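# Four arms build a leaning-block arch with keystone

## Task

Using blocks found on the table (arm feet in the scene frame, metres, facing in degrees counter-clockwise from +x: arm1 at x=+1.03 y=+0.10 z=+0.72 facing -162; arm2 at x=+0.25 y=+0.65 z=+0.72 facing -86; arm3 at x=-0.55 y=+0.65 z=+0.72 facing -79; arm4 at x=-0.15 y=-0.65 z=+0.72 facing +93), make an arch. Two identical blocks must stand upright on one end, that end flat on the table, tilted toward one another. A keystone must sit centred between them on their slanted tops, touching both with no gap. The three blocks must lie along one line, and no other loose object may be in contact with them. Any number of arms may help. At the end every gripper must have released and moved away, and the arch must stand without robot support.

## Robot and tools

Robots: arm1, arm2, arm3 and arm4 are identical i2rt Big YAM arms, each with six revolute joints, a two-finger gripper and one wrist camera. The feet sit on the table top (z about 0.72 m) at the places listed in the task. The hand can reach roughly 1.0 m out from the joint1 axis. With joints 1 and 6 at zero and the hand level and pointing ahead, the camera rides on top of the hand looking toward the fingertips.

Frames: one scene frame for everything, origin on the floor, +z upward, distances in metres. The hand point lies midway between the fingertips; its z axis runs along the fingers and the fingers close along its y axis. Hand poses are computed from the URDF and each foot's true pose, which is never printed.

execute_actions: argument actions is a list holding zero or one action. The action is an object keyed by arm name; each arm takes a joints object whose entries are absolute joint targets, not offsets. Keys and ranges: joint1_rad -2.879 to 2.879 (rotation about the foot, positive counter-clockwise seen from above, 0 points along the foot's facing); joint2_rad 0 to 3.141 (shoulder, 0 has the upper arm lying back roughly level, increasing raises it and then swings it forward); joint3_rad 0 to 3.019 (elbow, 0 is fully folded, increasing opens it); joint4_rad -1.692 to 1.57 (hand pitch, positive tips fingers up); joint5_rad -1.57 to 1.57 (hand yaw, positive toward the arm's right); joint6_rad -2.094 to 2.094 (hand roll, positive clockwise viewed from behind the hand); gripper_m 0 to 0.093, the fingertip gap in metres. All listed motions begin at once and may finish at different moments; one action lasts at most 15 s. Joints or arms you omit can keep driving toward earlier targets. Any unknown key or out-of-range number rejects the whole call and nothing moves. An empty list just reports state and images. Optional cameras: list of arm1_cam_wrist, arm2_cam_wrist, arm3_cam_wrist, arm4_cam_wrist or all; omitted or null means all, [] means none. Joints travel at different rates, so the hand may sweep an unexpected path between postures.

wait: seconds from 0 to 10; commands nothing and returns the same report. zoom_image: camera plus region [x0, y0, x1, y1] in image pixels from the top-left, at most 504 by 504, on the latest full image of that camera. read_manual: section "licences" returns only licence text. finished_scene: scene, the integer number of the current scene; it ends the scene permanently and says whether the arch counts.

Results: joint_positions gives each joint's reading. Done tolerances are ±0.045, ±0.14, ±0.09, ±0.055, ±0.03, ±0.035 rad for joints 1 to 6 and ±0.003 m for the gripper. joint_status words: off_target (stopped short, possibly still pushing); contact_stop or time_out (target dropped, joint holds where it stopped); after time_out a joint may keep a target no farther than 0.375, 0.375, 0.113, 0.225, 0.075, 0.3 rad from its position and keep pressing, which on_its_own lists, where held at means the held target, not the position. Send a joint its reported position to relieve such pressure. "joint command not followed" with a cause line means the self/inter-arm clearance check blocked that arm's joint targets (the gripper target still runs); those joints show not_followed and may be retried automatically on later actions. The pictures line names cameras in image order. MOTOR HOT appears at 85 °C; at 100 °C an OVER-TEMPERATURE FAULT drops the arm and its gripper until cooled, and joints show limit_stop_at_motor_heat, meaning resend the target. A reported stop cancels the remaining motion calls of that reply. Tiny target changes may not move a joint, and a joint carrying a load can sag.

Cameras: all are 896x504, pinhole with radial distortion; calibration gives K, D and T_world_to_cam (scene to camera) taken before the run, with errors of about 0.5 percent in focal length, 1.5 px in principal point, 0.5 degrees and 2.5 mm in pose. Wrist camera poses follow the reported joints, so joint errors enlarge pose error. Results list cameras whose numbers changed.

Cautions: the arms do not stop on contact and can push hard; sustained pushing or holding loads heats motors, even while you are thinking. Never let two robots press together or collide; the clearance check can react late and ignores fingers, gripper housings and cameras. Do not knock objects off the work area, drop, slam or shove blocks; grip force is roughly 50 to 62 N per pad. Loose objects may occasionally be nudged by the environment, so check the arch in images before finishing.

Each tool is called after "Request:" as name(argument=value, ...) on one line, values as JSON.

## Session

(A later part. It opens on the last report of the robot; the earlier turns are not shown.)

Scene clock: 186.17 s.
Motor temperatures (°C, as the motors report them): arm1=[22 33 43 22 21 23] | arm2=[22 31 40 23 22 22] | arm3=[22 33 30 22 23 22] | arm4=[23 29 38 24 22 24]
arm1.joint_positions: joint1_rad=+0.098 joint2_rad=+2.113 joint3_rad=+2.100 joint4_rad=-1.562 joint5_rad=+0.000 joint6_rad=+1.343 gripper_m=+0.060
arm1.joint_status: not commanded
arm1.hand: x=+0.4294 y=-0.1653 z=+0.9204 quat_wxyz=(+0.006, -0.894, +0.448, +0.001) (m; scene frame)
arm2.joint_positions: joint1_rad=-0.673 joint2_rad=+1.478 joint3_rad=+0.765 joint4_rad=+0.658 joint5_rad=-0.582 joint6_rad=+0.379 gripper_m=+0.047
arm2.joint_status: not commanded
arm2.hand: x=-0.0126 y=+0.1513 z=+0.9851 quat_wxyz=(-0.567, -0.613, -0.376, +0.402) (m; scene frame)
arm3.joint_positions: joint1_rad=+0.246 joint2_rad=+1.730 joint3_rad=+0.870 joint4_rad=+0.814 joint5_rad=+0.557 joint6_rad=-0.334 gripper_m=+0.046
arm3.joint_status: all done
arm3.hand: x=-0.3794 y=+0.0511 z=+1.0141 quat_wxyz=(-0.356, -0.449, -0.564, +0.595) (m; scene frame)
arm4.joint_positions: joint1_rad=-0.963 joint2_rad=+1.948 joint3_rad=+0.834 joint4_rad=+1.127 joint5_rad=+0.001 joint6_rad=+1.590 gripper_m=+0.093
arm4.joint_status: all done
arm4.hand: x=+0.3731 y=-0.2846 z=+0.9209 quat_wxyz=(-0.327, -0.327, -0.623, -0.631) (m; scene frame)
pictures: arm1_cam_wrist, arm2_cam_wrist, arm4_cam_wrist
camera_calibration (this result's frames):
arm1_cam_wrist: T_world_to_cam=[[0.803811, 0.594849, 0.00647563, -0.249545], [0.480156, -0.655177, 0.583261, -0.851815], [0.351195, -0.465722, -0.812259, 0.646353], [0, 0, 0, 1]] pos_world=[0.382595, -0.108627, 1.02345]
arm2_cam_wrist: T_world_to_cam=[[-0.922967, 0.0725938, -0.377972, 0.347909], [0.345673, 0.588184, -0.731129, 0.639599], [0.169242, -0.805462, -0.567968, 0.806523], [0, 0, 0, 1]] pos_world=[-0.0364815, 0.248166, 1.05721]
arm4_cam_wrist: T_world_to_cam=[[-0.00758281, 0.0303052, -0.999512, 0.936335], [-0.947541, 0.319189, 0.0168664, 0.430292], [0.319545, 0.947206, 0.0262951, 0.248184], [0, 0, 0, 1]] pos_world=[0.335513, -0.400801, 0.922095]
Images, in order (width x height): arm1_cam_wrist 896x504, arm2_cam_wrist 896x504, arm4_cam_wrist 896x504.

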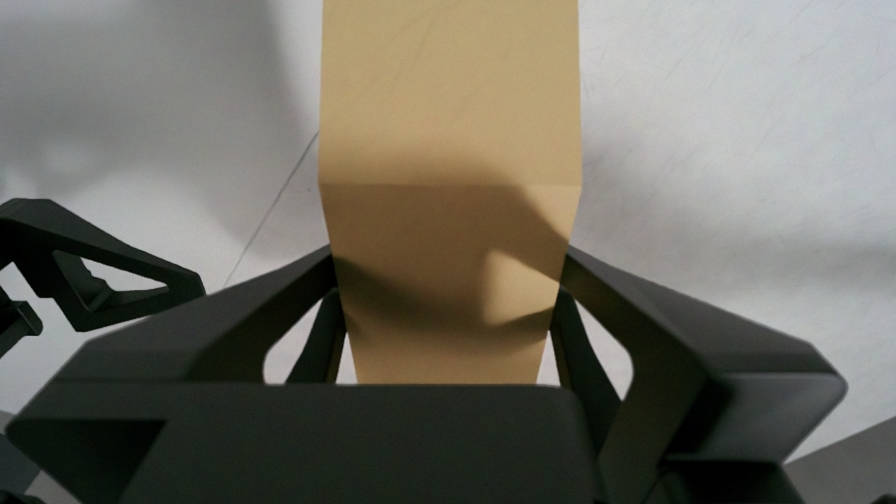

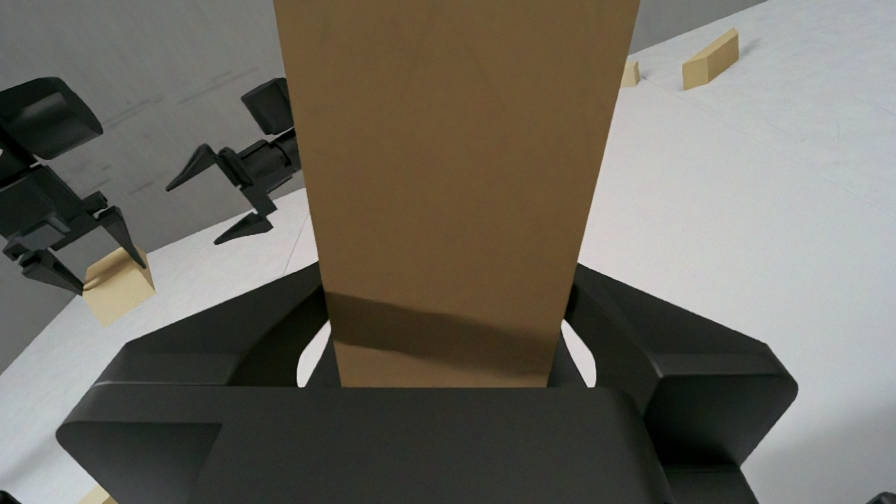

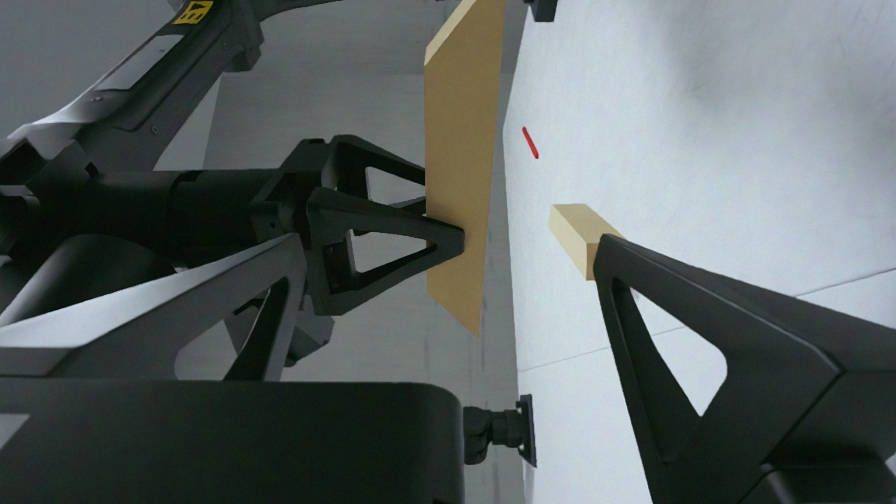

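Request:
execute_actions(actions=[{"arm2":{"joints":{"joint1_rad":-0.64,"joint2_rad":1.85,"joint3_rad":0.95,"joint4_rad":1.02}},"arm3":{"joints":{"joint1_rad":0.42,"joint2_rad":2.08,"joint3_rad":0.985,"joint4_rad":1.21}},"arm4":{"joints":{"joint2_rad":2.023,"joint3_rad":1.037,"joint4_rad":1.03,"gripper_m":0.07}}}])

Scene clock: 205.23 s.
Motor temperatures (°C, as the motors report them): arm1=[22 34 44 22 21 23] | arm2=[22 31 41 23 22 22] | arm3=[22 32 30 22 23 22] | arm4=[23 31 37 24 22 24]
arm1.joint_positions: joint1_rad=+0.098 joint2_rad=+2.113 joint3_rad=+2.100 joint4_rad=-1.562 joint5_rad=+0.000 joint6_rad=+1.343 gripper_m=+0.060
arm1.joint_status: not commanded
arm1.hand: x=+0.4294 y=-0.1653 z=+0.9204 quat_wxyz=(+0.006, -0.894, +0.448, +0.001) (m; scene frame)
arm2.joint_positions: joint1_rad=-0.647 joint2_rad=+1.882 joint3_rad=+0.914 joint4_rad=+0.980 joint5_rad=-0.585 joint6_rad=+0.378 gripper_m=+0.047
arm2.joint_status: all done
arm2.hand: x=-0.0440 y=+0.0820 z=+0.8918 quat_wxyz=(-0.581, -0.584, -0.385, +0.416) (m; scene frame)
arm3.joint_positions: joint1_rad=+0.423 joint2_rad=+2.118 joint3_rad=+0.959 joint4_rad=+1.175 joint5_rad=+0.559 joint6_rad=-0.335 gripper_m=+0.046
arm3.joint_status: all done
arm3.hand: x=-0.2584 y=+0.0645 z=+0.8919 quat_wxyz=(-0.427, -0.397, -0.579, +0.570) (m; scene frame)
arm4.joint_positions: joint1_rad=-0.963 joint2_rad=+2.021 joint3_rad=+1.005 joint4_rad=+1.044 joint5_rad=+0.001 joint6_rad=+1.590 gripper_m=+0.070
arm4.joint_status: all done
arm4.hand: x=+0.4190 y=-0.2523 z=+0.9265 quat_wxyz=(-0.329, -0.324, -0.619, -0.635) (m; scene frame)
pictures: arm1_cam_wrist, arm2_cam_wrist, arm3_cam_wrist, arm4_cam_wrist
camera_calibration (this result's frames):
arm1_cam_wrist: T_world_to_cam=[[0.803811, 0.594849, 0.00647563, -0.249545], [0.480156, -0.655177, 0.583261, -0.851815], [0.351195, -0.465722, -0.812259, 0.646353], [0, 0, 0, 1]] pos_world=[0.382595, -0.108627, 1.02345]
arm2_cam_wrist: T_world_to_cam=[[-0.938863, 0.0264876, -0.343271, 0.260808], [0.298923, 0.557413, -0.774555, 0.662181], [0.170828, -0.829813, -0.531252, 0.672343], [0, 0, 0, 1]] pos_world=[-0.0679328, 0.181902, 0.959608]
arm3_cam_wrist: T_world_to_cam=[[-0.946131, -0.020231, 0.323152, -0.530302], [-0.276571, 0.569457, -0.774098, 0.585721], [-0.168361, -0.821772, -0.544376, 0.615535], [0, 0, 0, 1]] pos_world=[-0.23611, 0.161558, 0.959856]
arm4_cam_wrist: T_world_to_cam=[[0.00427837, 0.03861, -0.999245, 0.938214], [-0.947758, 0.318883, 0.00826345, 0.471392], [0.318961, 0.947007, 0.0379573, 0.192234], [0, 0, 0, 1]] pos_world=[0.381436, -0.36859, 0.926314]
Images, in order (width x height): arm1_cam_wrist 896x504, arm2_cam_wrist 896x504, arm3_cam_wrist 896x504, arm4_cam_wrist 896x504.

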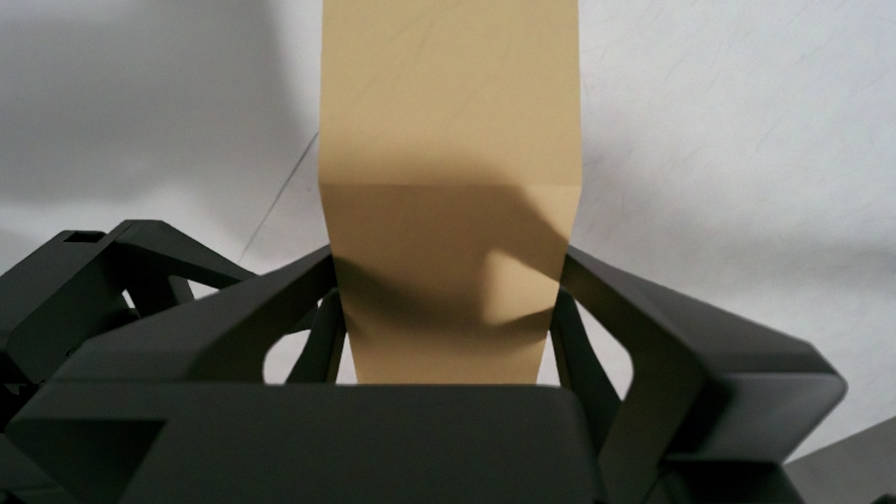

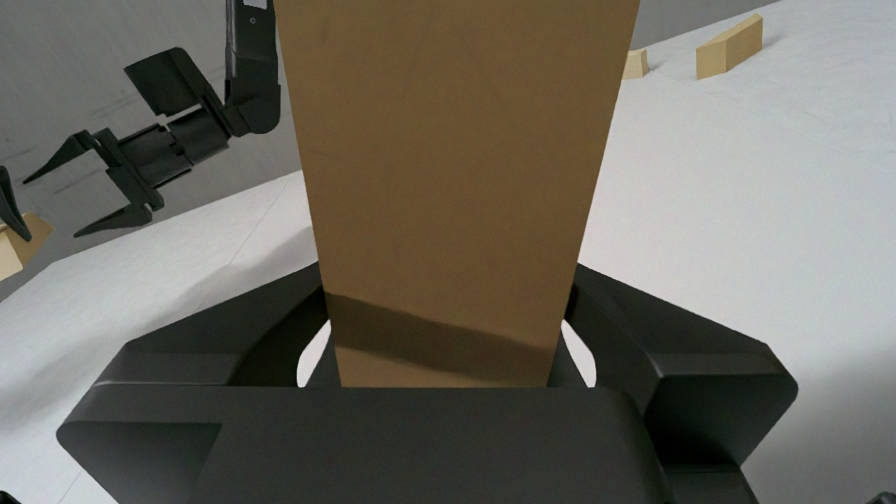

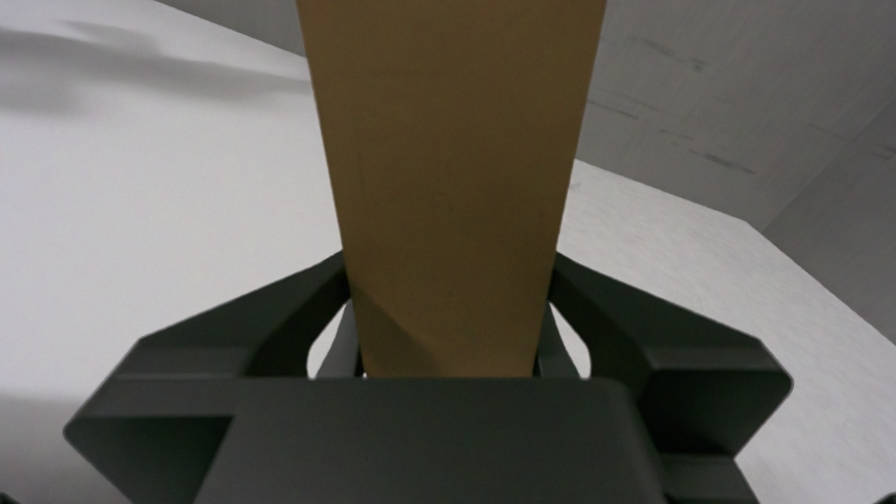

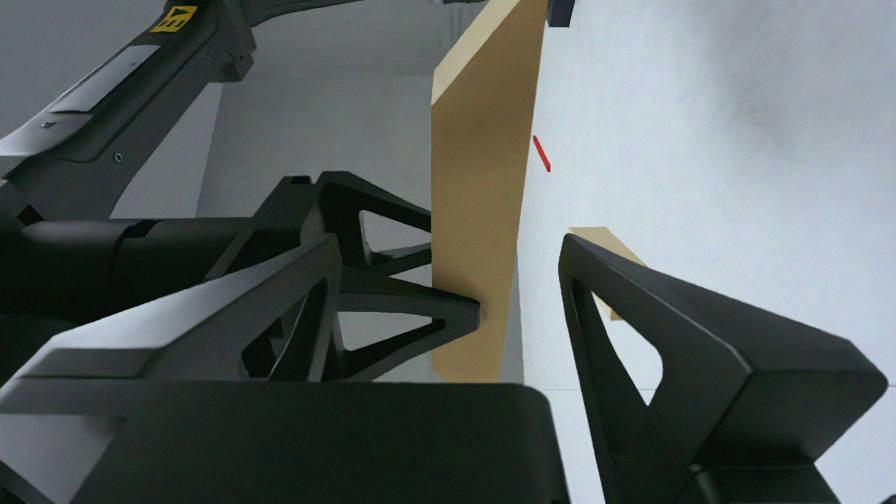

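Request:
execute_actions(actions=[{"arm4":{"joints":{"joint2_rad":2.088,"joint3_rad":1.085,"joint4_rad":1.12}},"arm2":{"joints":{"joint2_rad":1.93,"joint4_rad":1.10}},"arm3":{"joints":{"joint2_rad":2.15,"joint4_rad":1.27}}}], cameras=["arm4_cam_wrist"])

Scene clock: 211.97 s.
Motor temperatures (°C, as the motors report them): arm1=[22 34 45 22 21 23] | arm2=[22 32 40 23 22 22] | arm3=[22 33 29 22 23 22] | arm4=[23 32 38 24 22 24]
arm1.joint_positions: joint1_rad=+0.098 joint2_rad=+2.113 joint3_rad=+2.100 joint4_rad=-1.562 joint5_rad=+0.000 joint6_rad=+1.343 gripper_m=+0.060
arm1.joint_status: not commanded
arm1.hand: x=+0.4294 y=-0.1653 z=+0.9204 quat_wxyz=(+0.006, -0.894, +0.448, +0.001) (m; scene frame)
arm2.joint_positions: joint1_rad=-0.647 joint2_rad=+1.953 joint3_rad=+0.914 joint4_rad=+1.060 joint5_rad=-0.585 joint6_rad=+0.378 gripper_m=+0.047
arm2.joint_status: all done
arm2.hand: x=-0.0446 y=+0.0811 z=+0.8659 quat_wxyz=(-0.582, -0.581, -0.385, +0.419) (m; scene frame)
arm3.joint_positions: joint1_rad=+0.423 joint2_rad=+2.153 joint3_rad=+0.959 joint4_rad=+1.235 joint5_rad=+0.559 joint6_rad=-0.335 gripper_m=+0.046
arm3.joint_status: all done
arm3.hand: x=-0.2598 y=+0.0666 z=+0.8835 quat_wxyz=(-0.435, -0.397, -0.570, +0.573) (m; scene frame)
arm4.joint_positions: joint1_rad=-0.963 joint2_rad=+2.077 joint3_rad=+1.049 joint4_rad=+1.097 joint5_rad=+0.001 joint6_rad=+1.590 gripper_m=+0.070
arm4.joint_status: all done
arm4.hand: x=+0.4294 y=-0.2452 z=+0.9213 quat_wxyz=(-0.336, -0.317, -0.606, -0.648) (m; scene frame)
pictures: arm4_cam_wrist
camera_calibration (this result's frames):
arm4_cam_wrist: T_world_to_cam=[[0.037947, 0.0622041, -0.997342, 0.922285], [-0.947817, 0.318403, -0.0162039, 0.501447], [0.316548, 0.945912, 0.0710406, 0.152602], [0, 0, 0, 1]] pos_world=[0.391976, -0.36138, 0.917118]
Images, in order (width x height): arm4_cam_wrist 896x504.

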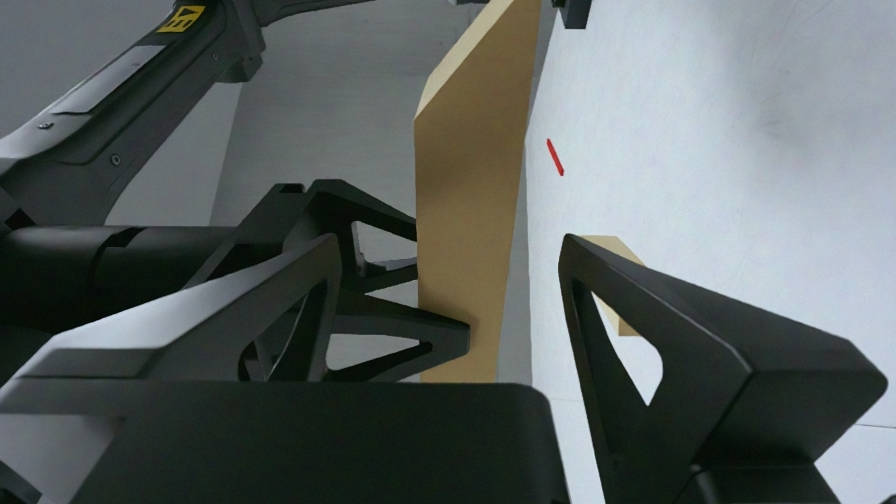

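Request:
execute_actions(actions=[{"arm4":{"joints":{"joint2_rad":2.15,"joint3_rad":1.20,"joint4_rad":1.03,"gripper_m":0.062}}}], cameras=["arm4_cam_wrist","arm1_cam_wrist"])

Scene clock: 215.83 s.
Motor temperatures (°C, as the motors report them): arm1=[22 35 45 22 21 23] | arm2=[22 32 40 23 22 22] | arm3=[22 33 29 22 23 22] | arm4=[23 32 38 24 22 24]
arm1.joint_positions: joint1_rad=+0.098 joint2_rad=+2.113 joint3_rad=+2.100 joint4_rad=-1.562 joint5_rad=+0.000 joint6_rad=+1.343 gripper_m=+0.060
arm1.joint_status: not commanded
arm1.hand: x=+0.4294 y=-0.1653 z=+0.9204 quat_wxyz=(+0.006, -0.894, +0.448, +0.001) (m; scene frame)
arm2.joint_positions: joint1_rad=-0.647 joint2_rad=+1.953 joint3_rad=+0.914 joint4_rad=+1.060 joint5_rad=-0.585 joint6_rad=+0.378 gripper_m=+0.047
arm2.joint_status: not commanded
arm2.hand: x=-0.0446 y=+0.0811 z=+0.8659 quat_wxyz=(-0.582, -0.581, -0.385, +0.419) (m; scene frame)
arm3.joint_positions: joint1_rad=+0.423 joint2_rad=+2.153 joint3_rad=+0.959 joint4_rad=+1.235 joint5_rad=+0.559 joint6_rad=-0.335 gripper_m=+0.046
arm3.joint_status: not commanded
arm3.hand: x=-0.2598 y=+0.0666 z=+0.8835 quat_wxyz=(-0.435, -0.397, -0.570, +0.573) (m; scene frame)
arm4.joint_positions: joint1_rad=-0.963 joint2_rad=+2.142 joint3_rad=+1.158 joint4_rad=+1.045 joint5_rad=+0.001 joint6_rad=+1.590 gripper_m=+0.062
arm4.joint_status: all done
arm4.hand: x=+0.4568 y=-0.2262 z=+0.9118 quat_wxyz=(-0.334, -0.318, -0.608, -0.646) (m; scene frame)
pictures: arm1_cam_wrist, arm4_cam_wrist
camera_calibration (this result's frames):
arm1_cam_wrist: T_world_to_cam=[[0.803811, 0.594849, 0.00647563, -0.249545], [0.480156, -0.655177, 0.583261, -0.851815], [0.351195, -0.465722, -0.812259, 0.646353], [0, 0, 0, 1]] pos_world=[0.382595, -0.108627, 1.02345]
arm4_cam_wrist: T_world_to_cam=[[0.0314069, 0.0576186, -0.997845, 0.912993], [-0.94787, 0.318451, -0.0114457, 0.516881], [0.317105, 0.946187, 0.0646166, 0.132333], [0, 0, 0, 1]] pos_world=[0.419298, -0.342418, 0.908391]
Images, in order (width x height): arm1_cam_wrist 896x504, arm4_cam_wrist 896x504.

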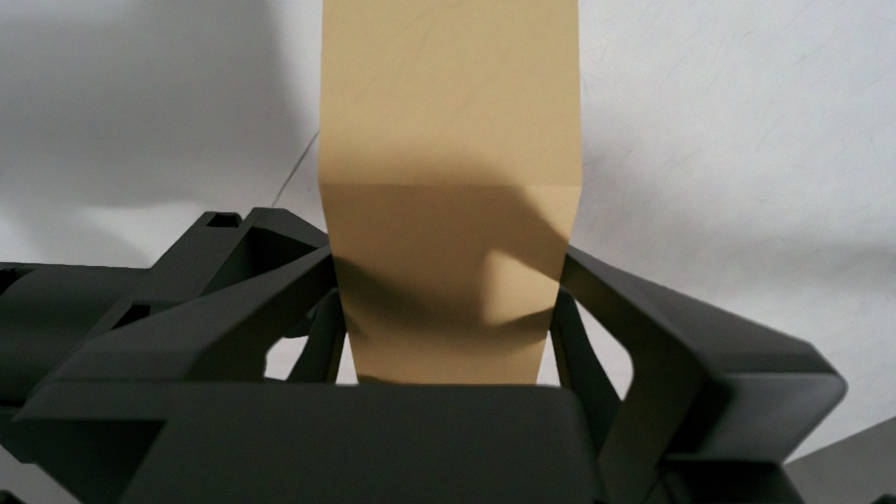

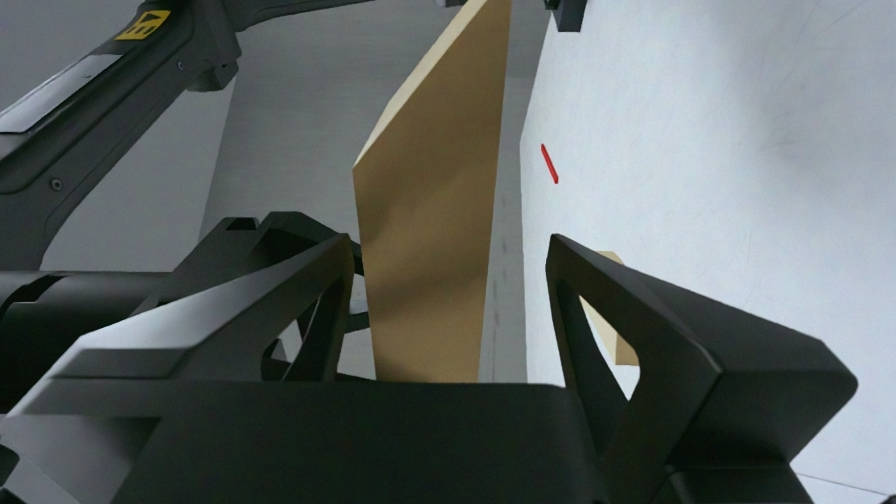

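Request:
execute_actions(actions=[{"arm4":{"joints":{"joint3_rad":1.23,"joint4_rad":1.005}}}], cameras=["arm4_cam_wrist"])

Scene clock: 220.27 s.
Motor temperatures (°C, as the motors report them): arm1=[22 35 45 22 21 23] | arm2=[22 33 40 23 22 22] | arm3=[22 33 29 22 23 22] | arm4=[23 33 39 23 22 24]
arm1.joint_positions: joint1_rad=+0.098 joint2_rad=+2.113 joint3_rad=+2.100 joint4_rad=-1.564 joint5_rad=+0.001 joint6_rad=+1.343 gripper_m=+0.060
arm1.joint_status: not commanded
arm1.hand: x=+0.4295 y=-0.1647 z=+0.9204 quat_wxyz=(+0.006, -0.894, +0.448, +0.001) (m; scene frame)
arm2.joint_positions: joint1_rad=-0.647 joint2_rad=+1.953 joint3_rad=+0.914 joint4_rad=+1.060 joint5_rad=-0.585 joint6_rad=+0.378 gripper_m=+0.047
arm2.joint_status: not commanded
arm2.hand: x=-0.0446 y=+0.0811 z=+0.8659 quat_wxyz=(-0.582, -0.581, -0.385, +0.419) (m; scene frame)
arm3.joint_positions: joint1_rad=+0.423 joint2_rad=+2.153 joint3_rad=+0.959 joint4_rad=+1.235 joint5_rad=+0.559 joint6_rad=-0.335 gripper_m=+0.046
arm3.joint_status: not commanded
arm3.hand: x=-0.2598 y=+0.0666 z=+0.8835 quat_wxyz=(-0.435, -0.397, -0.570, +0.573) (m; scene frame)
arm4.joint_positions: joint1_rad=-0.964 joint2_rad=+2.142 joint3_rad=+1.186 joint4_rad=+1.020 joint5_rad=+0.001 joint6_rad=+1.590 gripper_m=+0.062
arm4.joint_status: all done
arm4.hand: x=+0.4643 y=-0.2215 z=+0.9188 quat_wxyz=(-0.335, -0.318, -0.607, -0.647) (m; scene frame)
pictures: arm4_cam_wrist
camera_calibration (this result's frames):
arm4_cam_wrist: T_world_to_cam=[[0.0343732, 0.0601015, -0.9976, 0.918435], [-0.947494, 0.319491, -0.0133987, 0.524503], [0.317919, 0.945681, 0.0679278, 0.121558], [0, 0, 0, 1]] pos_world=[0.426748, -0.337729, 0.915001]
Images, in order (width x height): arm4_cam_wrist 896x504.

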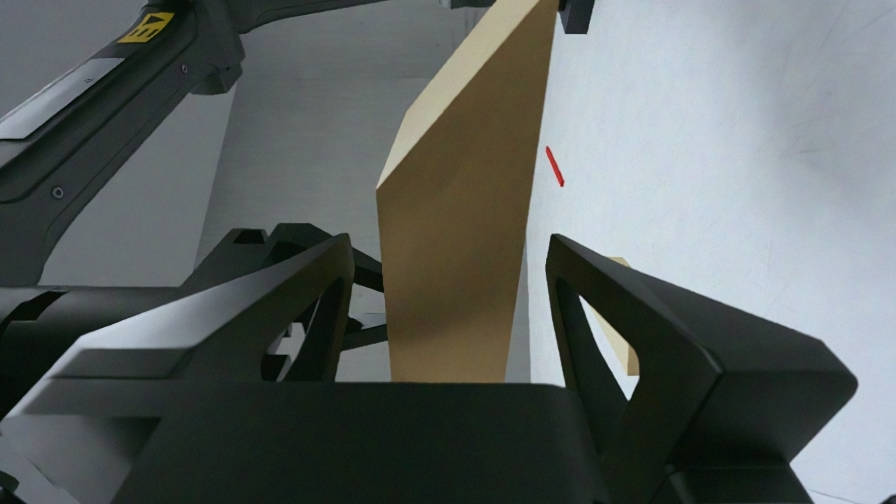

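Request:
execute_actions(actions=[{"arm4":{"joints":{"gripper_m":0.015}}}], cameras=[])

Request:
execute_actions(actions=[{"arm1":{"joints":{"gripper_m":0.067}}}], cameras=["arm4_cam_wrist","arm1_cam_wrist"])

Scene clock: 224.37 s.
Motor temperatures (°C, as the motors report them): arm1=[22 35 45 22 21 23] | arm2=[22 33 39 23 22 22] | arm3=[22 33 29 22 23 22] | arm4=[23 33 39 23 22 24]
arm1.joint_positions: joint1_rad=+0.098 joint2_rad=+2.113 joint3_rad=+2.100 joint4_rad=-1.564 joint5_rad=+0.001 joint6_rad=+1.345 gripper_m=+0.060
arm1.joint_status: not commanded
arm1.hand: x=+0.4296 y=-0.1646 z=+0.9204 quat_wxyz=(+0.007, -0.894, +0.449, +0.001) (m; scene frame)
arm2.joint_positions: joint1_rad=-0.647 joint2_rad=+1.953 joint3_rad=+0.914 joint4_rad=+1.060 joint5_rad=-0.585 joint6_rad=+0.378 gripper_m=+0.047
arm2.joint_status: not commanded
arm2.hand: x=-0.0446 y=+0.0811 z=+0.8659 quat_wxyz=(-0.582, -0.581, -0.385, +0.419) (m; scene frame)
arm3.joint_positions: joint1_rad=+0.423 joint2_rad=+2.153 joint3_rad=+0.959 joint4_rad=+1.235 joint5_rad=+0.559 joint6_rad=-0.335 gripper_m=+0.046
arm3.joint_status: not commanded
arm3.hand: x=-0.2598 y=+0.0666 z=+0.8835 quat_wxyz=(-0.435, -0.397, -0.570, +0.573) (m; scene frame)
arm4.joint_positions: joint1_rad=-0.964 joint2_rad=+2.142 joint3_rad=+1.187 joint4_rad=+1.017 joint5_rad=+0.001 joint6_rad=+1.595 gripper_m=+0.032
arm4.joint_status: gripper_m off_target (ended at +0.032, target +0.015)
arm4.hand: x=+0.4646 y=-0.2214 z=+0.9184 quat_wxyz=(-0.334, -0.320, -0.607, -0.647) (m; scene frame)
pictures: none
No camera images: the call's "cameras" was empty. Leave "cameras" out to get every camera's image.

Scene clock: 225.10 s.
Motor temperatures (°C, as the motors report them): arm1=[22 35 45 22 21 23] | arm2=[22 33 39 23 22 22] | arm3=[22 33 29 22 23 22] | arm4=[23 33 39 23 22 24]
arm1.joint_positions: joint1_rad=+0.098 joint2_rad=+2.112 joint3_rad=+2.101 joint4_rad=-1.564 joint5_rad=+0.001 joint6_rad=+1.345 gripper_m=+0.067
arm1.joint_status: all done
arm1.hand: x=+0.4293 y=-0.1647 z=+0.9214 quat_wxyz=(+0.006, -0.894, +0.449, +0.002) (m; scene frame)
arm2.joint_positions: joint1_rad=-0.647 joint2_rad=+1.953 joint3_rad=+0.914 joint4_rad=+1.060 joint5_rad=-0.585 joint6_rad=+0.378 gripper_m=+0.047
arm2.joint_status: not commanded
arm2.hand: x=-0.0446 y=+0.0811 z=+0.8659 quat_wxyz=(-0.582, -0.581, -0.385, +0.419) (m; scene frame)
arm3.joint_positions: joint1_rad=+0.423 joint2_rad=+2.153 joint3_rad=+0.959 joint4_rad=+1.235 joint5_rad=+0.559 joint6_rad=-0.335 gripper_m=+0.046
arm3.joint_status: not commanded
arm3.hand: x=-0.2598 y=+0.0666 z=+0.8835 quat_wxyz=(-0.435, -0.397, -0.570, +0.573) (m; scene frame)
arm4.joint_positions: joint1_rad=-0.964 joint2_rad=+2.157 joint3_rad=+1.187 joint4_rad=+1.004 joint5_rad=+0.001 joint6_rad=+1.595 gripper_m=+0.032
arm4.joint_status: not commanded
arm4.hand: x=+0.4645 y=-0.2217 z=+0.9043 quat_wxyz=(-0.329, -0.325, -0.616, -0.638) (m; scene frame)
pictures: arm1_cam_wrist, arm4_cam_wrist
camera_calibration (this result's frames):
arm1_cam_wrist: T_world_to_cam=[[0.805623, 0.592397, 0.00616265, -0.250679], [0.478471, -0.656754, 0.582872, -0.851198], [0.349339, -0.466626, -0.812541, 0.648432], [0, 0, 0, 1]] pos_world=[0.382704, -0.107951, 1.02456]
arm4_cam_wrist: T_world_to_cam=[[0.00701809, 0.0460809, -0.998913, 0.914756], [-0.947485, 0.319696, 0.00809116, 0.50512], [0.319722, 0.946399, 0.0459046, 0.141864], [0, 0, 0, 1]] pos_world=[0.426817, -0.337898, 0.903162]
Images, in order (width x height): arm1_cam_wrist 896x504, arm4_cam_wrist 896x504.

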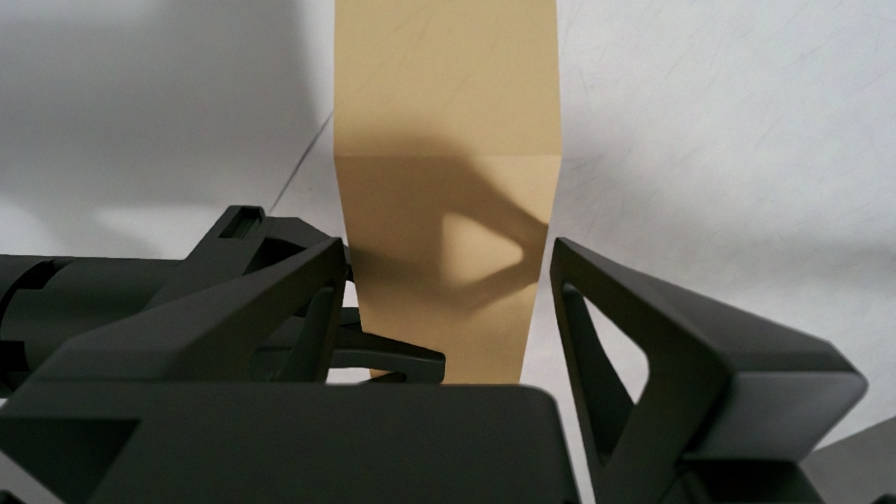

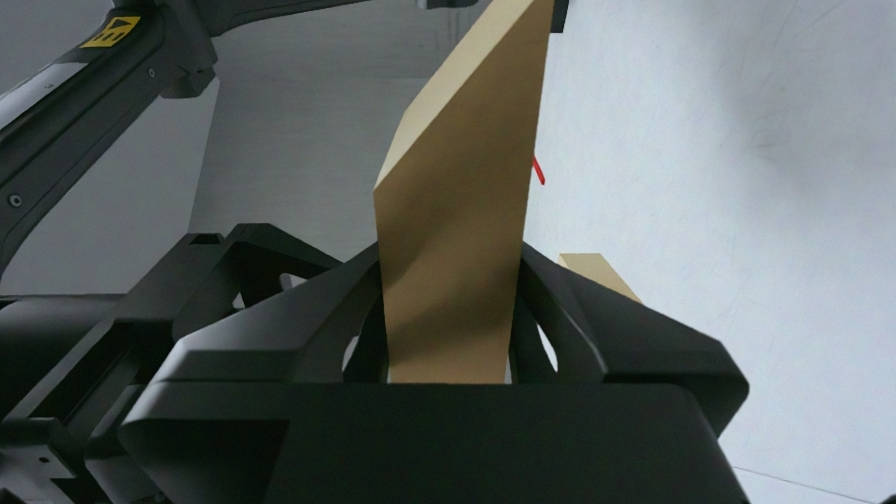

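Request:
execute_actions(actions=[{"arm1":{"joints":{"joint2_rad":1.9}},"arm3":{"joints":{"joint2_rad":2.20,"joint4_rad":1.28}}}], cameras=[])

Request:
execute_actions(actions=[{"arm1":{"joints":{"joint1_rad":-0.27,"joint2_rad":1.5,"joint3_rad":1.5,"joint6_rad":0}},"arm4":{"joints":{"joint2_rad":1.5,"joint3_rad":0.6,"joint4_rad":1.0}}}], cameras=[])

Request:
execute_actions(actions=[{"arm1":{"joints":{"joint2_rad":1.6,"joint3_rad":0.95,"joint4_rad":0.8}},"arm4":{"joints":{"joint1_rad":-0.25,"joint2_rad":1.45,"joint3_rad":0.4,"joint4_rad":1.3,"joint6_rad":0.0}}}], cameras=["arm4_cam_wrist","arm1_cam_wrist"])

Scene clock: 235.47 s.
Motor temperatures (°C, as the motors report them): arm1=[22 35 46 22 21 23] | arm2=[22 33 39 23 22 22] | arm3=[22 33 28 22 23 22] | arm4=[23 34 40 23 22 24]
arm1.joint_positions: joint1_rad=+0.098 joint2_rad=+1.894 joint3_rad=+2.130 joint4_rad=-1.565 joint5_rad=+0.001 joint6_rad=+1.345 gripper_m=+0.067
arm1.joint_status: all done
arm1.hand: x=+0.4471 y=-0.1585 z=+1.0698 quat_wxyz=(-0.089, -0.887, +0.445, +0.080) (m; scene frame)
arm2.joint_positions: joint1_rad=-0.647 joint2_rad=+1.953 joint3_rad=+0.914 joint4_rad=+1.060 joint5_rad=-0.585 joint6_rad=+0.378 gripper_m=+0.047
arm2.joint_status: not commanded
arm2.hand: x=-0.0446 y=+0.0811 z=+0.8659 quat_wxyz=(-0.582, -0.581, -0.385, +0.419) (m; scene frame)
arm3.joint_positions: joint1_rad=+0.423 joint2_rad=+2.208 joint3_rad=+0.959 joint4_rad=+1.249 joint5_rad=+0.559 joint6_rad=-0.335 gripper_m=+0.046
arm3.joint_status: all done
arm3.hand: x=-0.2625 y=+0.0704 z=+0.8518 quat_wxyz=(-0.421, -0.397, -0.585, +0.568) (m; scene frame)
arm4.joint_positions: joint1_rad=-0.964 joint2_rad=+2.157 joint3_rad=+1.187 joint4_rad=+1.004 joint5_rad=+0.001 joint6_rad=+1.595 gripper_m=+0.032
arm4.joint_status: not commanded
arm4.hand: x=+0.4645 y=-0.2217 z=+0.9043 quat_wxyz=(-0.329, -0.325, -0.616, -0.638) (m; scene frame)
pictures: none
No camera images: the call's "cameras" was empty. Leave "cameras" out to get every camera's image.

Scene clock: 237.53 s.
Motor temperatures (°C, as the motors report them): arm1=[22 35 45 22 21 23] | arm2=[22 33 39 23 22 22] | arm3=[22 33 28 22 23 22] | arm4=[23 34 40 23 22 24]
arm1.joint_positions: joint1_rad=-0.275 joint2_rad=+1.507 joint3_rad=+1.489 joint4_rad=-1.568 joint5_rad=+0.003 joint6_rad=+0.011 gripper_m=+0.067
arm1.joint_status: all done
arm1.hand: x=+0.5870 y=+0.0805 z=+1.0137 quat_wxyz=(+0.006, -1.000, -0.015, -0.007) (m; scene frame)
arm2.joint_positions: joint1_rad=-0.647 joint2_rad=+1.953 joint3_rad=+0.914 joint4_rad=+1.060 joint5_rad=-0.585 joint6_rad=+0.378 gripper_m=+0.047
arm2.joint_status: not commanded
arm2.hand: x=-0.0446 y=+0.0811 z=+0.8659 quat_wxyz=(-0.582, -0.581, -0.385, +0.419) (m; scene frame)
arm3.joint_positions: joint1_rad=+0.423 joint2_rad=+2.208 joint3_rad=+0.959 joint4_rad=+1.249 joint5_rad=+0.559 joint6_rad=-0.335 gripper_m=+0.046
arm3.joint_status: not commanded
arm3.hand: x=-0.2625 y=+0.0704 z=+0.8518 quat_wxyz=(-0.421, -0.397, -0.585, +0.568) (m; scene frame)
arm4.joint_positions: joint1_rad=-0.964 joint2_rad=+1.510 joint3_rad=+0.595 joint4_rad=+0.993 joint5_rad=+0.001 joint6_rad=+1.595 gripper_m=+0.032
arm4.joint_status: all done
arm4.hand: x=+0.2959 y=-0.3372 z=+1.0320 quat_wxyz=(-0.336, -0.317, -0.602, -0.651) (m; scene frame)
pictures: none
No camera images: the call's "cameras" was empty. Leave "cameras" out to get every camera's image.

Scene clock: 239.70 s.
Motor temperatures (°C, as the motors report them): arm1=[22 34 44 22 21 23] | arm2=[22 33 39 23 22 22] | arm3=[22 33 28 22 23 22] | arm4=[23 34 39 24 22 24]
arm1.joint_positions: joint1_rad=-0.275 joint2_rad=+1.612 joint3_rad=+0.936 joint4_rad=+0.785 joint5_rad=+0.003 joint6_rad=+0.010 gripper_m=+0.067
arm1.joint_status: all done
arm1.hand: x=+0.3830 y=+0.0719 z=+1.0475 quat_wxyz=(-0.015, -0.667, -0.013, +0.745) (m; scene frame)
arm2.joint_positions: joint1_rad=-0.647 joint2_rad=+1.953 joint3_rad=+0.914 joint4_rad=+1.060 joint5_rad=-0.585 joint6_rad=+0.378 gripper_m=+0.047
arm2.joint_status: not commanded
arm2.hand: x=-0.0446 y=+0.0811 z=+0.8659 quat_wxyz=(-0.582, -0.581, -0.385, +0.419) (m; scene frame)
arm3.joint_positions: joint1_rad=+0.423 joint2_rad=+2.208 joint3_rad=+0.959 joint4_rad=+1.249 joint5_rad=+0.559 joint6_rad=-0.335 gripper_m=+0.046
arm3.joint_status: not commanded
arm3.hand: x=-0.2625 y=+0.0704 z=+0.8518 quat_wxyz=(-0.421, -0.397, -0.585, +0.568) (m; scene frame)
arm4.joint_positions: joint1_rad=-0.248 joint2_rad=+1.468 joint3_rad=+0.397 joint4_rad=+1.257 joint5_rad=-0.002 joint6_rad=+0.012 gripper_m=+0.032
arm4.joint_status: all done
arm4.hand: x=-0.0356 y=-0.1878 z=+1.0236 quat_wxyz=(-0.602, +0.396, -0.507, -0.473) (m; scene frame)
pictures: arm1_cam_wrist, arm4_cam_wrist
camera_calibration (this result's frames):
arm1_cam_wrist: T_world_to_cam=[[-0.0419608, 0.9991, -0.00621275, -0.0460055], [0.496883, 0.0154729, -0.867679, 0.716959], [-0.866802, -0.0394955, -0.497085, 0.98208], [0, 0, 0, 1]] pos_world=[0.493093, 0.0736584, 1.10998]
arm4_cam_wrist: T_world_to_cam=[[0.972032, -0.233329, -0.0266671, 0.0225828], [-0.127177, -0.427521, -0.895015, 0.832777], [0.197432, 0.873375, -0.445238, 0.748843], [0, 0, 0, 1]] pos_world=[-0.0638866, -0.292722, 1.07936]
Images, in order (width x height): arm1_cam_wrist 896x504, arm4_cam_wrist 896x504.

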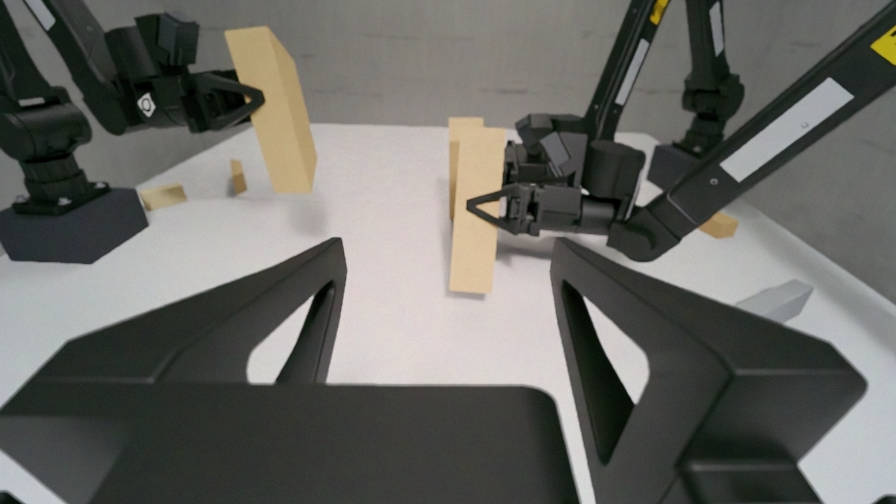

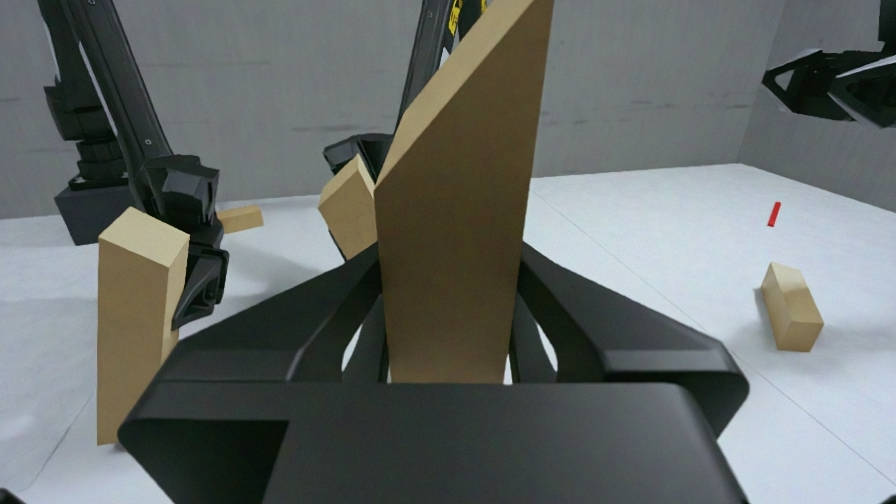

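Request:
zoom_image(camera="arm1_cam_wrist", region=[380, 90, 620, 320])

Region (380, 90, 620, 320) of arm1_cam_wrist's 896x504 image, scaled by 2.100, with more detail than that image has; it fills the top 483 rows of this view, and the rest is white.

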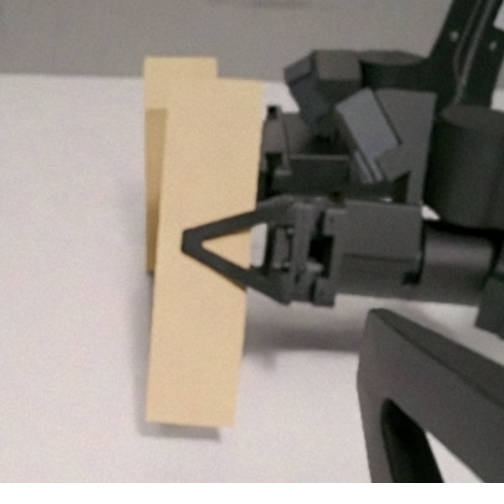

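Request:
zoom_image(camera="arm4_cam_wrist", region=[60, 130, 400, 460])

Region (60, 130, 400, 460) of arm4_cam_wrist's 896x504 image, scaled by 1.482, with more detail than that image has; it fills the top 489 rows of this view, and the rest is white.

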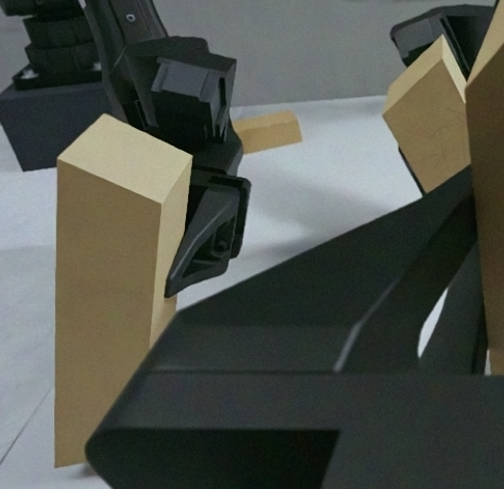

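Request:
execute_actions(actions=[{"arm2":{"joints":{"joint1_rad":-0.625,"joint2_rad":1.98,"joint3_rad":0.99,"joint4_rad":1.03,"joint5_rad":-0.57,"joint6_rad":0.345}},"arm3":{"joints":{"joint1_rad":0.437,"joint3_rad":0.95,"joint4_rad":1.295}},"arm4":{"joints":{"joint1_rad":-0.45,"joint2_rad":1.6,"joint3_rad":0.3,"joint4_rad":1.55}}}], cameras=["arm4_cam_wrist","arm1_cam_wrist"])

Scene clock: 266.90 s.
Motor temperatures (°C, as the motors report them): arm1=[21 32 42 22 21 23] | arm2=[22 34 39 23 22 22] | arm3=[22 33 28 22 23 22] | arm4=[23 31 37 24 22 24]
arm1.joint_positions: joint1_rad=-0.275 joint2_rad=+1.612 joint3_rad=+0.936 joint4_rad=+0.785 joint5_rad=+0.003 joint6_rad=+0.010 gripper_m=+0.067
arm1.joint_status: not commanded
arm1.hand: x=+0.3830 y=+0.0719 z=+1.0475 quat_wxyz=(-0.015, -0.667, -0.013, +0.745) (m; scene frame)
arm2.joint_positions: joint1_rad=-0.636 joint2_rad=+1.997 joint3_rad=+0.937 joint4_rad=+1.023 joint5_rad=-0.573 joint6_rad=+0.354 gripper_m=+0.047
arm2.joint_status: all done
arm2.hand: x=-0.0444 y=+0.0717 z=+0.8401 quat_wxyz=(-0.569, -0.596, -0.392, +0.407) (m; scene frame)
arm3.joint_positions: joint1_rad=+0.426 joint2_rad=+2.208 joint3_rad=+0.942 joint4_rad=+1.260 joint5_rad=+0.559 joint6_rad=-0.335 gripper_m=+0.046
arm3.joint_status: all done
arm3.hand: x=-0.2642 y=+0.0764 z=+0.8485 quat_wxyz=(-0.420, -0.397, -0.588, +0.566) (m; scene frame)
arm4.joint_positions: joint1_rad=-0.457 joint2_rad=+1.618 joint3_rad=+0.293 joint4_rad=+1.508 joint5_rad=+0.002 joint6_rad=+0.011 gripper_m=+0.032
arm4.joint_status: all done
arm4.hand: x=+0.0438 y=-0.2523 z=+0.9802 quat_wxyz=(-0.649, +0.341, -0.546, -0.406) (m; scene frame)
pictures: arm1_cam_wrist, arm4_cam_wrist
camera_calibration (this result's frames):
arm1_cam_wrist: T_world_to_cam=[[-0.0419608, 0.9991, -0.00621275, -0.0460055], [0.496883, 0.0154729, -0.867679, 0.716959], [-0.866802, -0.0394955, -0.497085, 0.98208], [0, 0, 0, 1]] pos_world=[0.493093, 0.0736584, 1.10998]
arm4_cam_wrist: T_world_to_cam=[[0.900971, -0.433204, -0.0242015, -0.120507], [-0.213041, -0.393108, -0.894471, 0.788352], [0.377975, 0.811049, -0.44647, 0.747791], [0, 0, 0, 1]] pos_world=[-0.00612182, -0.348791, 1.03611]
Images, in order (width x height): arm1_cam_wrist 896x504, arm4_cam_wrist 896x504.

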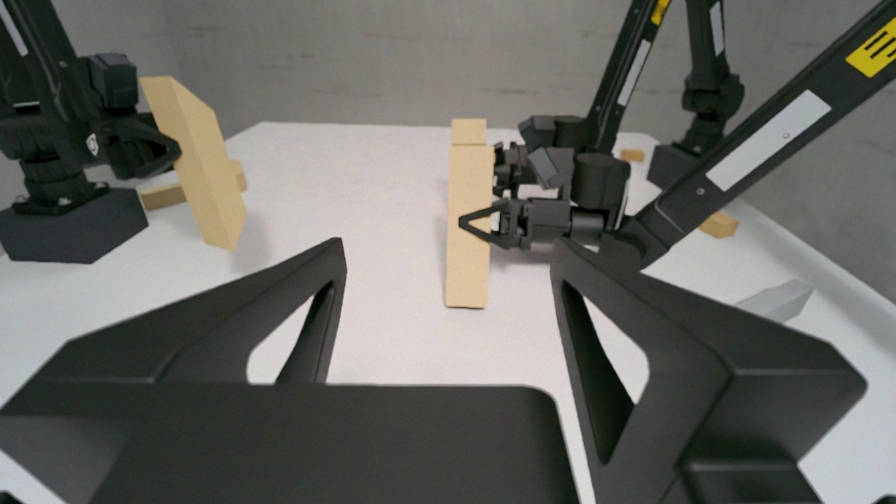

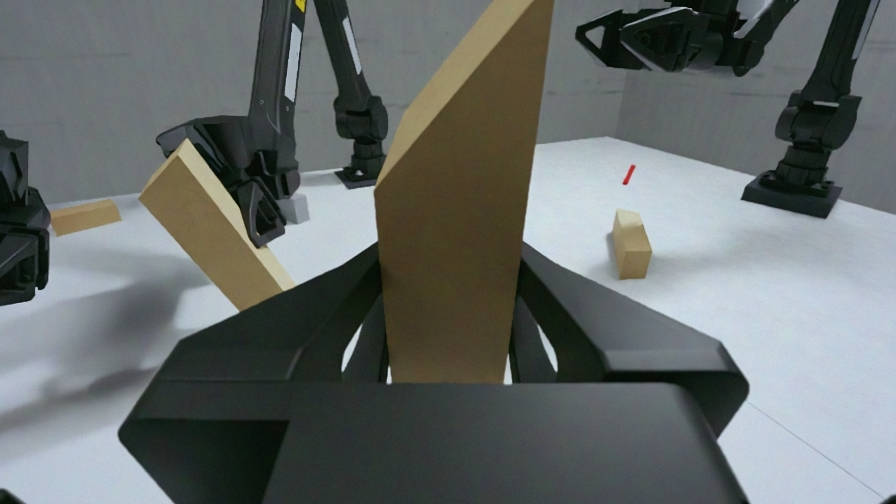

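Request:
execute_actions(actions=[{"arm1":{"joints":{"joint1_rad":0.25,"joint2_rad":2.2,"joint3_rad":2.05,"joint4_rad":0.2,"joint5_rad":1.17}},"arm2":{"joints":{"joint2_rad":2.005,"joint4_rad":1.07}},"arm3":{"joints":{"joint2_rad":2.22,"joint4_rad":1.315}},"arm4":{"joints":{"joint1_rad":0.04,"joint2_rad":1.3,"joint3_rad":0.8,"joint4_rad":0.6,"joint6_rad":-1.57}}}], cameras=["arm4_cam_wrist","arm1_cam_wrist"])

Scene clock: 276.27 s.
Motor temperatures (°C, as the motors report them): arm1=[22 32 42 22 21 23] | arm2=[22 34 40 23 22 22] | arm3=[22 33 27 22 23 22] | arm4=[23 31 37 24 22 24]
arm1.joint_positions: joint1_rad=+0.248 joint2_rad=+2.182 joint3_rad=+2.019 joint4_rad=+0.202 joint5_rad=+1.167 joint6_rad=+0.007 gripper_m=+0.067
arm1.joint_status: all done
arm1.hand: x=+0.2583 y=-0.2036 z=+1.0960 quat_wxyz=(+0.200, -0.664, +0.220, +0.686) (m; scene frame)
arm2.joint_positions: joint1_rad=-0.636 joint2_rad=+2.018 joint3_rad=+0.937 joint4_rad=+1.029 joint5_rad=-0.573 joint6_rad=+0.353 gripper_m=+0.047
arm2.joint_status: all done
arm2.hand: x=-0.0441 y=+0.0720 z=+0.8284 quat_wxyz=(-0.567, -0.602, -0.393, +0.402) (m; scene frame)
arm3.joint_positions: joint1_rad=+0.426 joint2_rad=+2.215 joint3_rad=+0.942 joint4_rad=+1.279 joint5_rad=+0.559 joint6_rad=-0.335 gripper_m=+0.046
arm3.joint_status: all done
arm3.hand: x=-0.2646 y=+0.0770 z=+0.8485 quat_wxyz=(-0.424, -0.396, -0.583, +0.568) (m; scene frame)
arm4.joint_positions: joint1_rad=+0.048 joint2_rad=+1.312 joint3_rad=+0.750 joint4_rad=+0.600 joint5_rad=-0.002 joint6_rad=-1.551 gripper_m=+0.033
arm4.joint_status: all done
arm4.hand: x=-0.1799 y=-0.0885 z=+1.1163 quat_wxyz=(-0.715, +0.699, +0.013, -0.024) (m; scene frame)
pictures: arm1_cam_wrist, arm4_cam_wrist
camera_calibration (this result's frames):
arm1_cam_wrist: T_world_to_cam=[[0.564402, 0.82449, -0.0408298, 0.0700916], [0.452957, -0.350661, -0.819675, 0.709439], [-0.690131, 0.444132, -0.571372, 1.02153], [0, 0, 0, 1]] pos_world=[0.344084, -0.262711, 1.16804]
arm4_cam_wrist: T_world_to_cam=[[0.0403341, -0.0190608, 0.999004, -1.10519], [0.834169, -0.549738, -0.0441678, 0.15212], [0.550032, 0.83512, -0.00627322, 0.301973], [0, 0, 0, 1]] pos_world=[-0.248412, -0.189623, 1.1127]
Images, in order (width x height): arm1_cam_wrist 896x504, arm4_cam_wrist 896x504.

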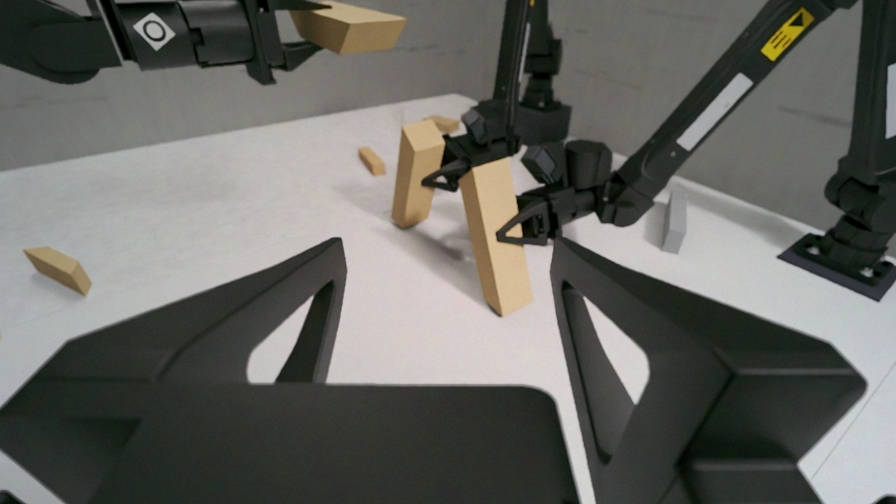

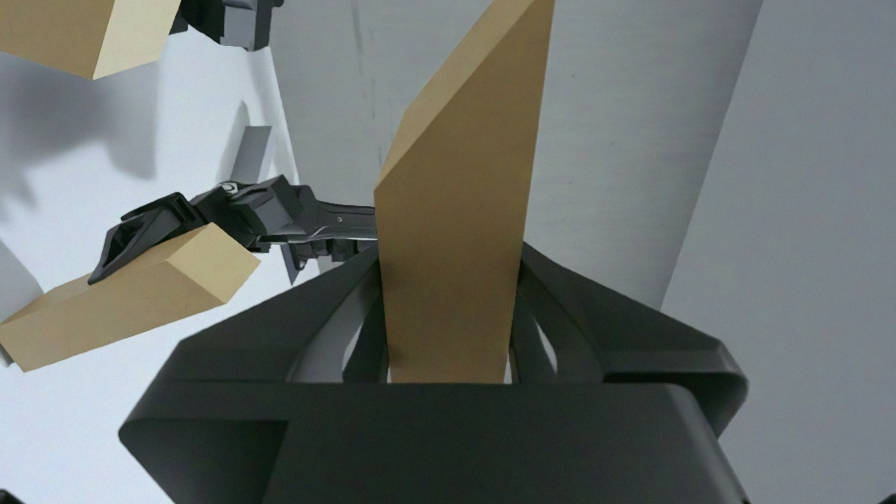

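Request:
execute_actions(actions=[{"arm2":{"joints":{"joint2_rad":2.03,"joint4_rad":1.09}},"arm3":{"joints":{"joint2_rad":2.245,"joint4_rad":1.33}}}], cameras=["arm1_cam_wrist"])

Request:
zoom_image(camera="arm1_cam_wrist", region=[350, 100, 590, 340])

Scene clock: 281.27 s.
Motor temperatures (°C, as the motors report them): arm1=[22 33 43 22 21 23] | arm2=[22 34 40 23 22 22] | arm3=[22 33 27 22 23 22] | arm4=[23 31 39 24 22 24]
arm1.joint_positions: joint1_rad=+0.248 joint2_rad=+2.182 joint3_rad=+2.019 joint4_rad=+0.202 joint5_rad=+1.167 joint6_rad=+0.007 gripper_m=+0.067
arm1.joint_status: not commanded
arm1.hand: x=+0.2583 y=-0.2036 z=+1.0960 quat_wxyz=(+0.200, -0.664, +0.220, +0.686) (m; scene frame)
arm2.joint_positions: joint1_rad=-0.636 joint2_rad=+2.038 joint3_rad=+0.938 joint4_rad=+1.053 joint5_rad=-0.572 joint6_rad=+0.353 gripper_m=+0.047
arm2.joint_status: all done
arm2.hand: x=-0.0441 y=+0.0723 z=+0.8210 quat_wxyz=(-0.568, -0.600, -0.392, +0.404) (m; scene frame)
arm3.joint_positions: joint1_rad=+0.427 joint2_rad=+2.241 joint3_rad=+0.942 joint4_rad=+1.299 joint5_rad=+0.559 joint6_rad=-0.337 gripper_m=+0.046
arm3.joint_status: all done
arm3.hand: x=-0.2658 y=+0.0796 z=+0.8366 quat_wxyz=(-0.422, -0.396, -0.586, +0.567) (m; scene frame)
arm4.joint_positions: joint1_rad=+0.048 joint2_rad=+1.312 joint3_rad=+0.750 joint4_rad=+0.600 joint5_rad=-0.002 joint6_rad=-1.552 gripper_m=+0.033
arm4.joint_status: not commanded
arm4.hand: x=-0.1799 y=-0.0885 z=+1.1163 quat_wxyz=(-0.715, +0.699, +0.013, -0.024) (m; scene frame)
pictures: arm1_cam_wrist
camera_calibration (this result's frames):
arm1_cam_wrist: T_world_to_cam=[[0.564402, 0.82449, -0.0408298, 0.0700916], [0.452957, -0.350661, -0.819675, 0.709439], [-0.690131, 0.444132, -0.571372, 1.02153], [0, 0, 0, 1]] pos_world=[0.344084, -0.262711, 1.16804]
Images, in order (width x height): arm1_cam_wrist 896x504.

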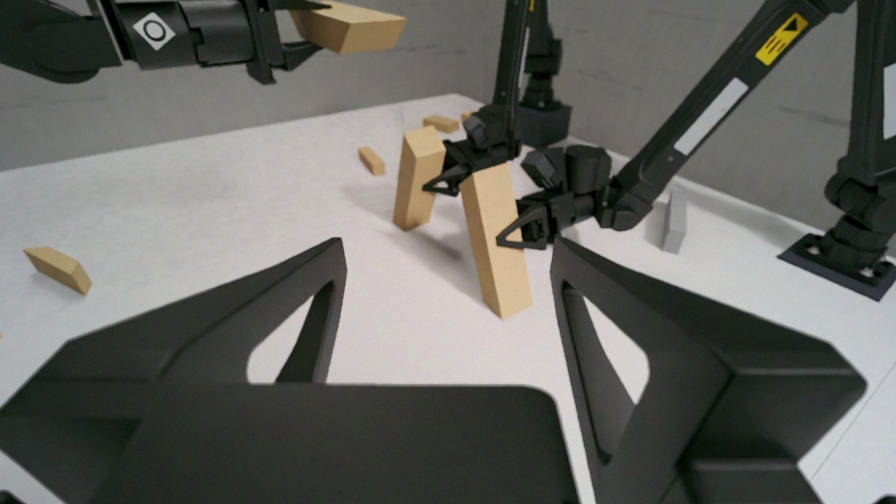

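Region (350, 100, 590, 340) of arm1_cam_wrist's 896x504 image, scaled by 2.100, with more detail than that image has.

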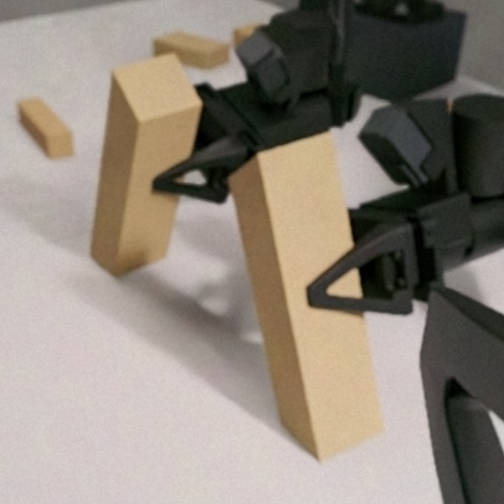

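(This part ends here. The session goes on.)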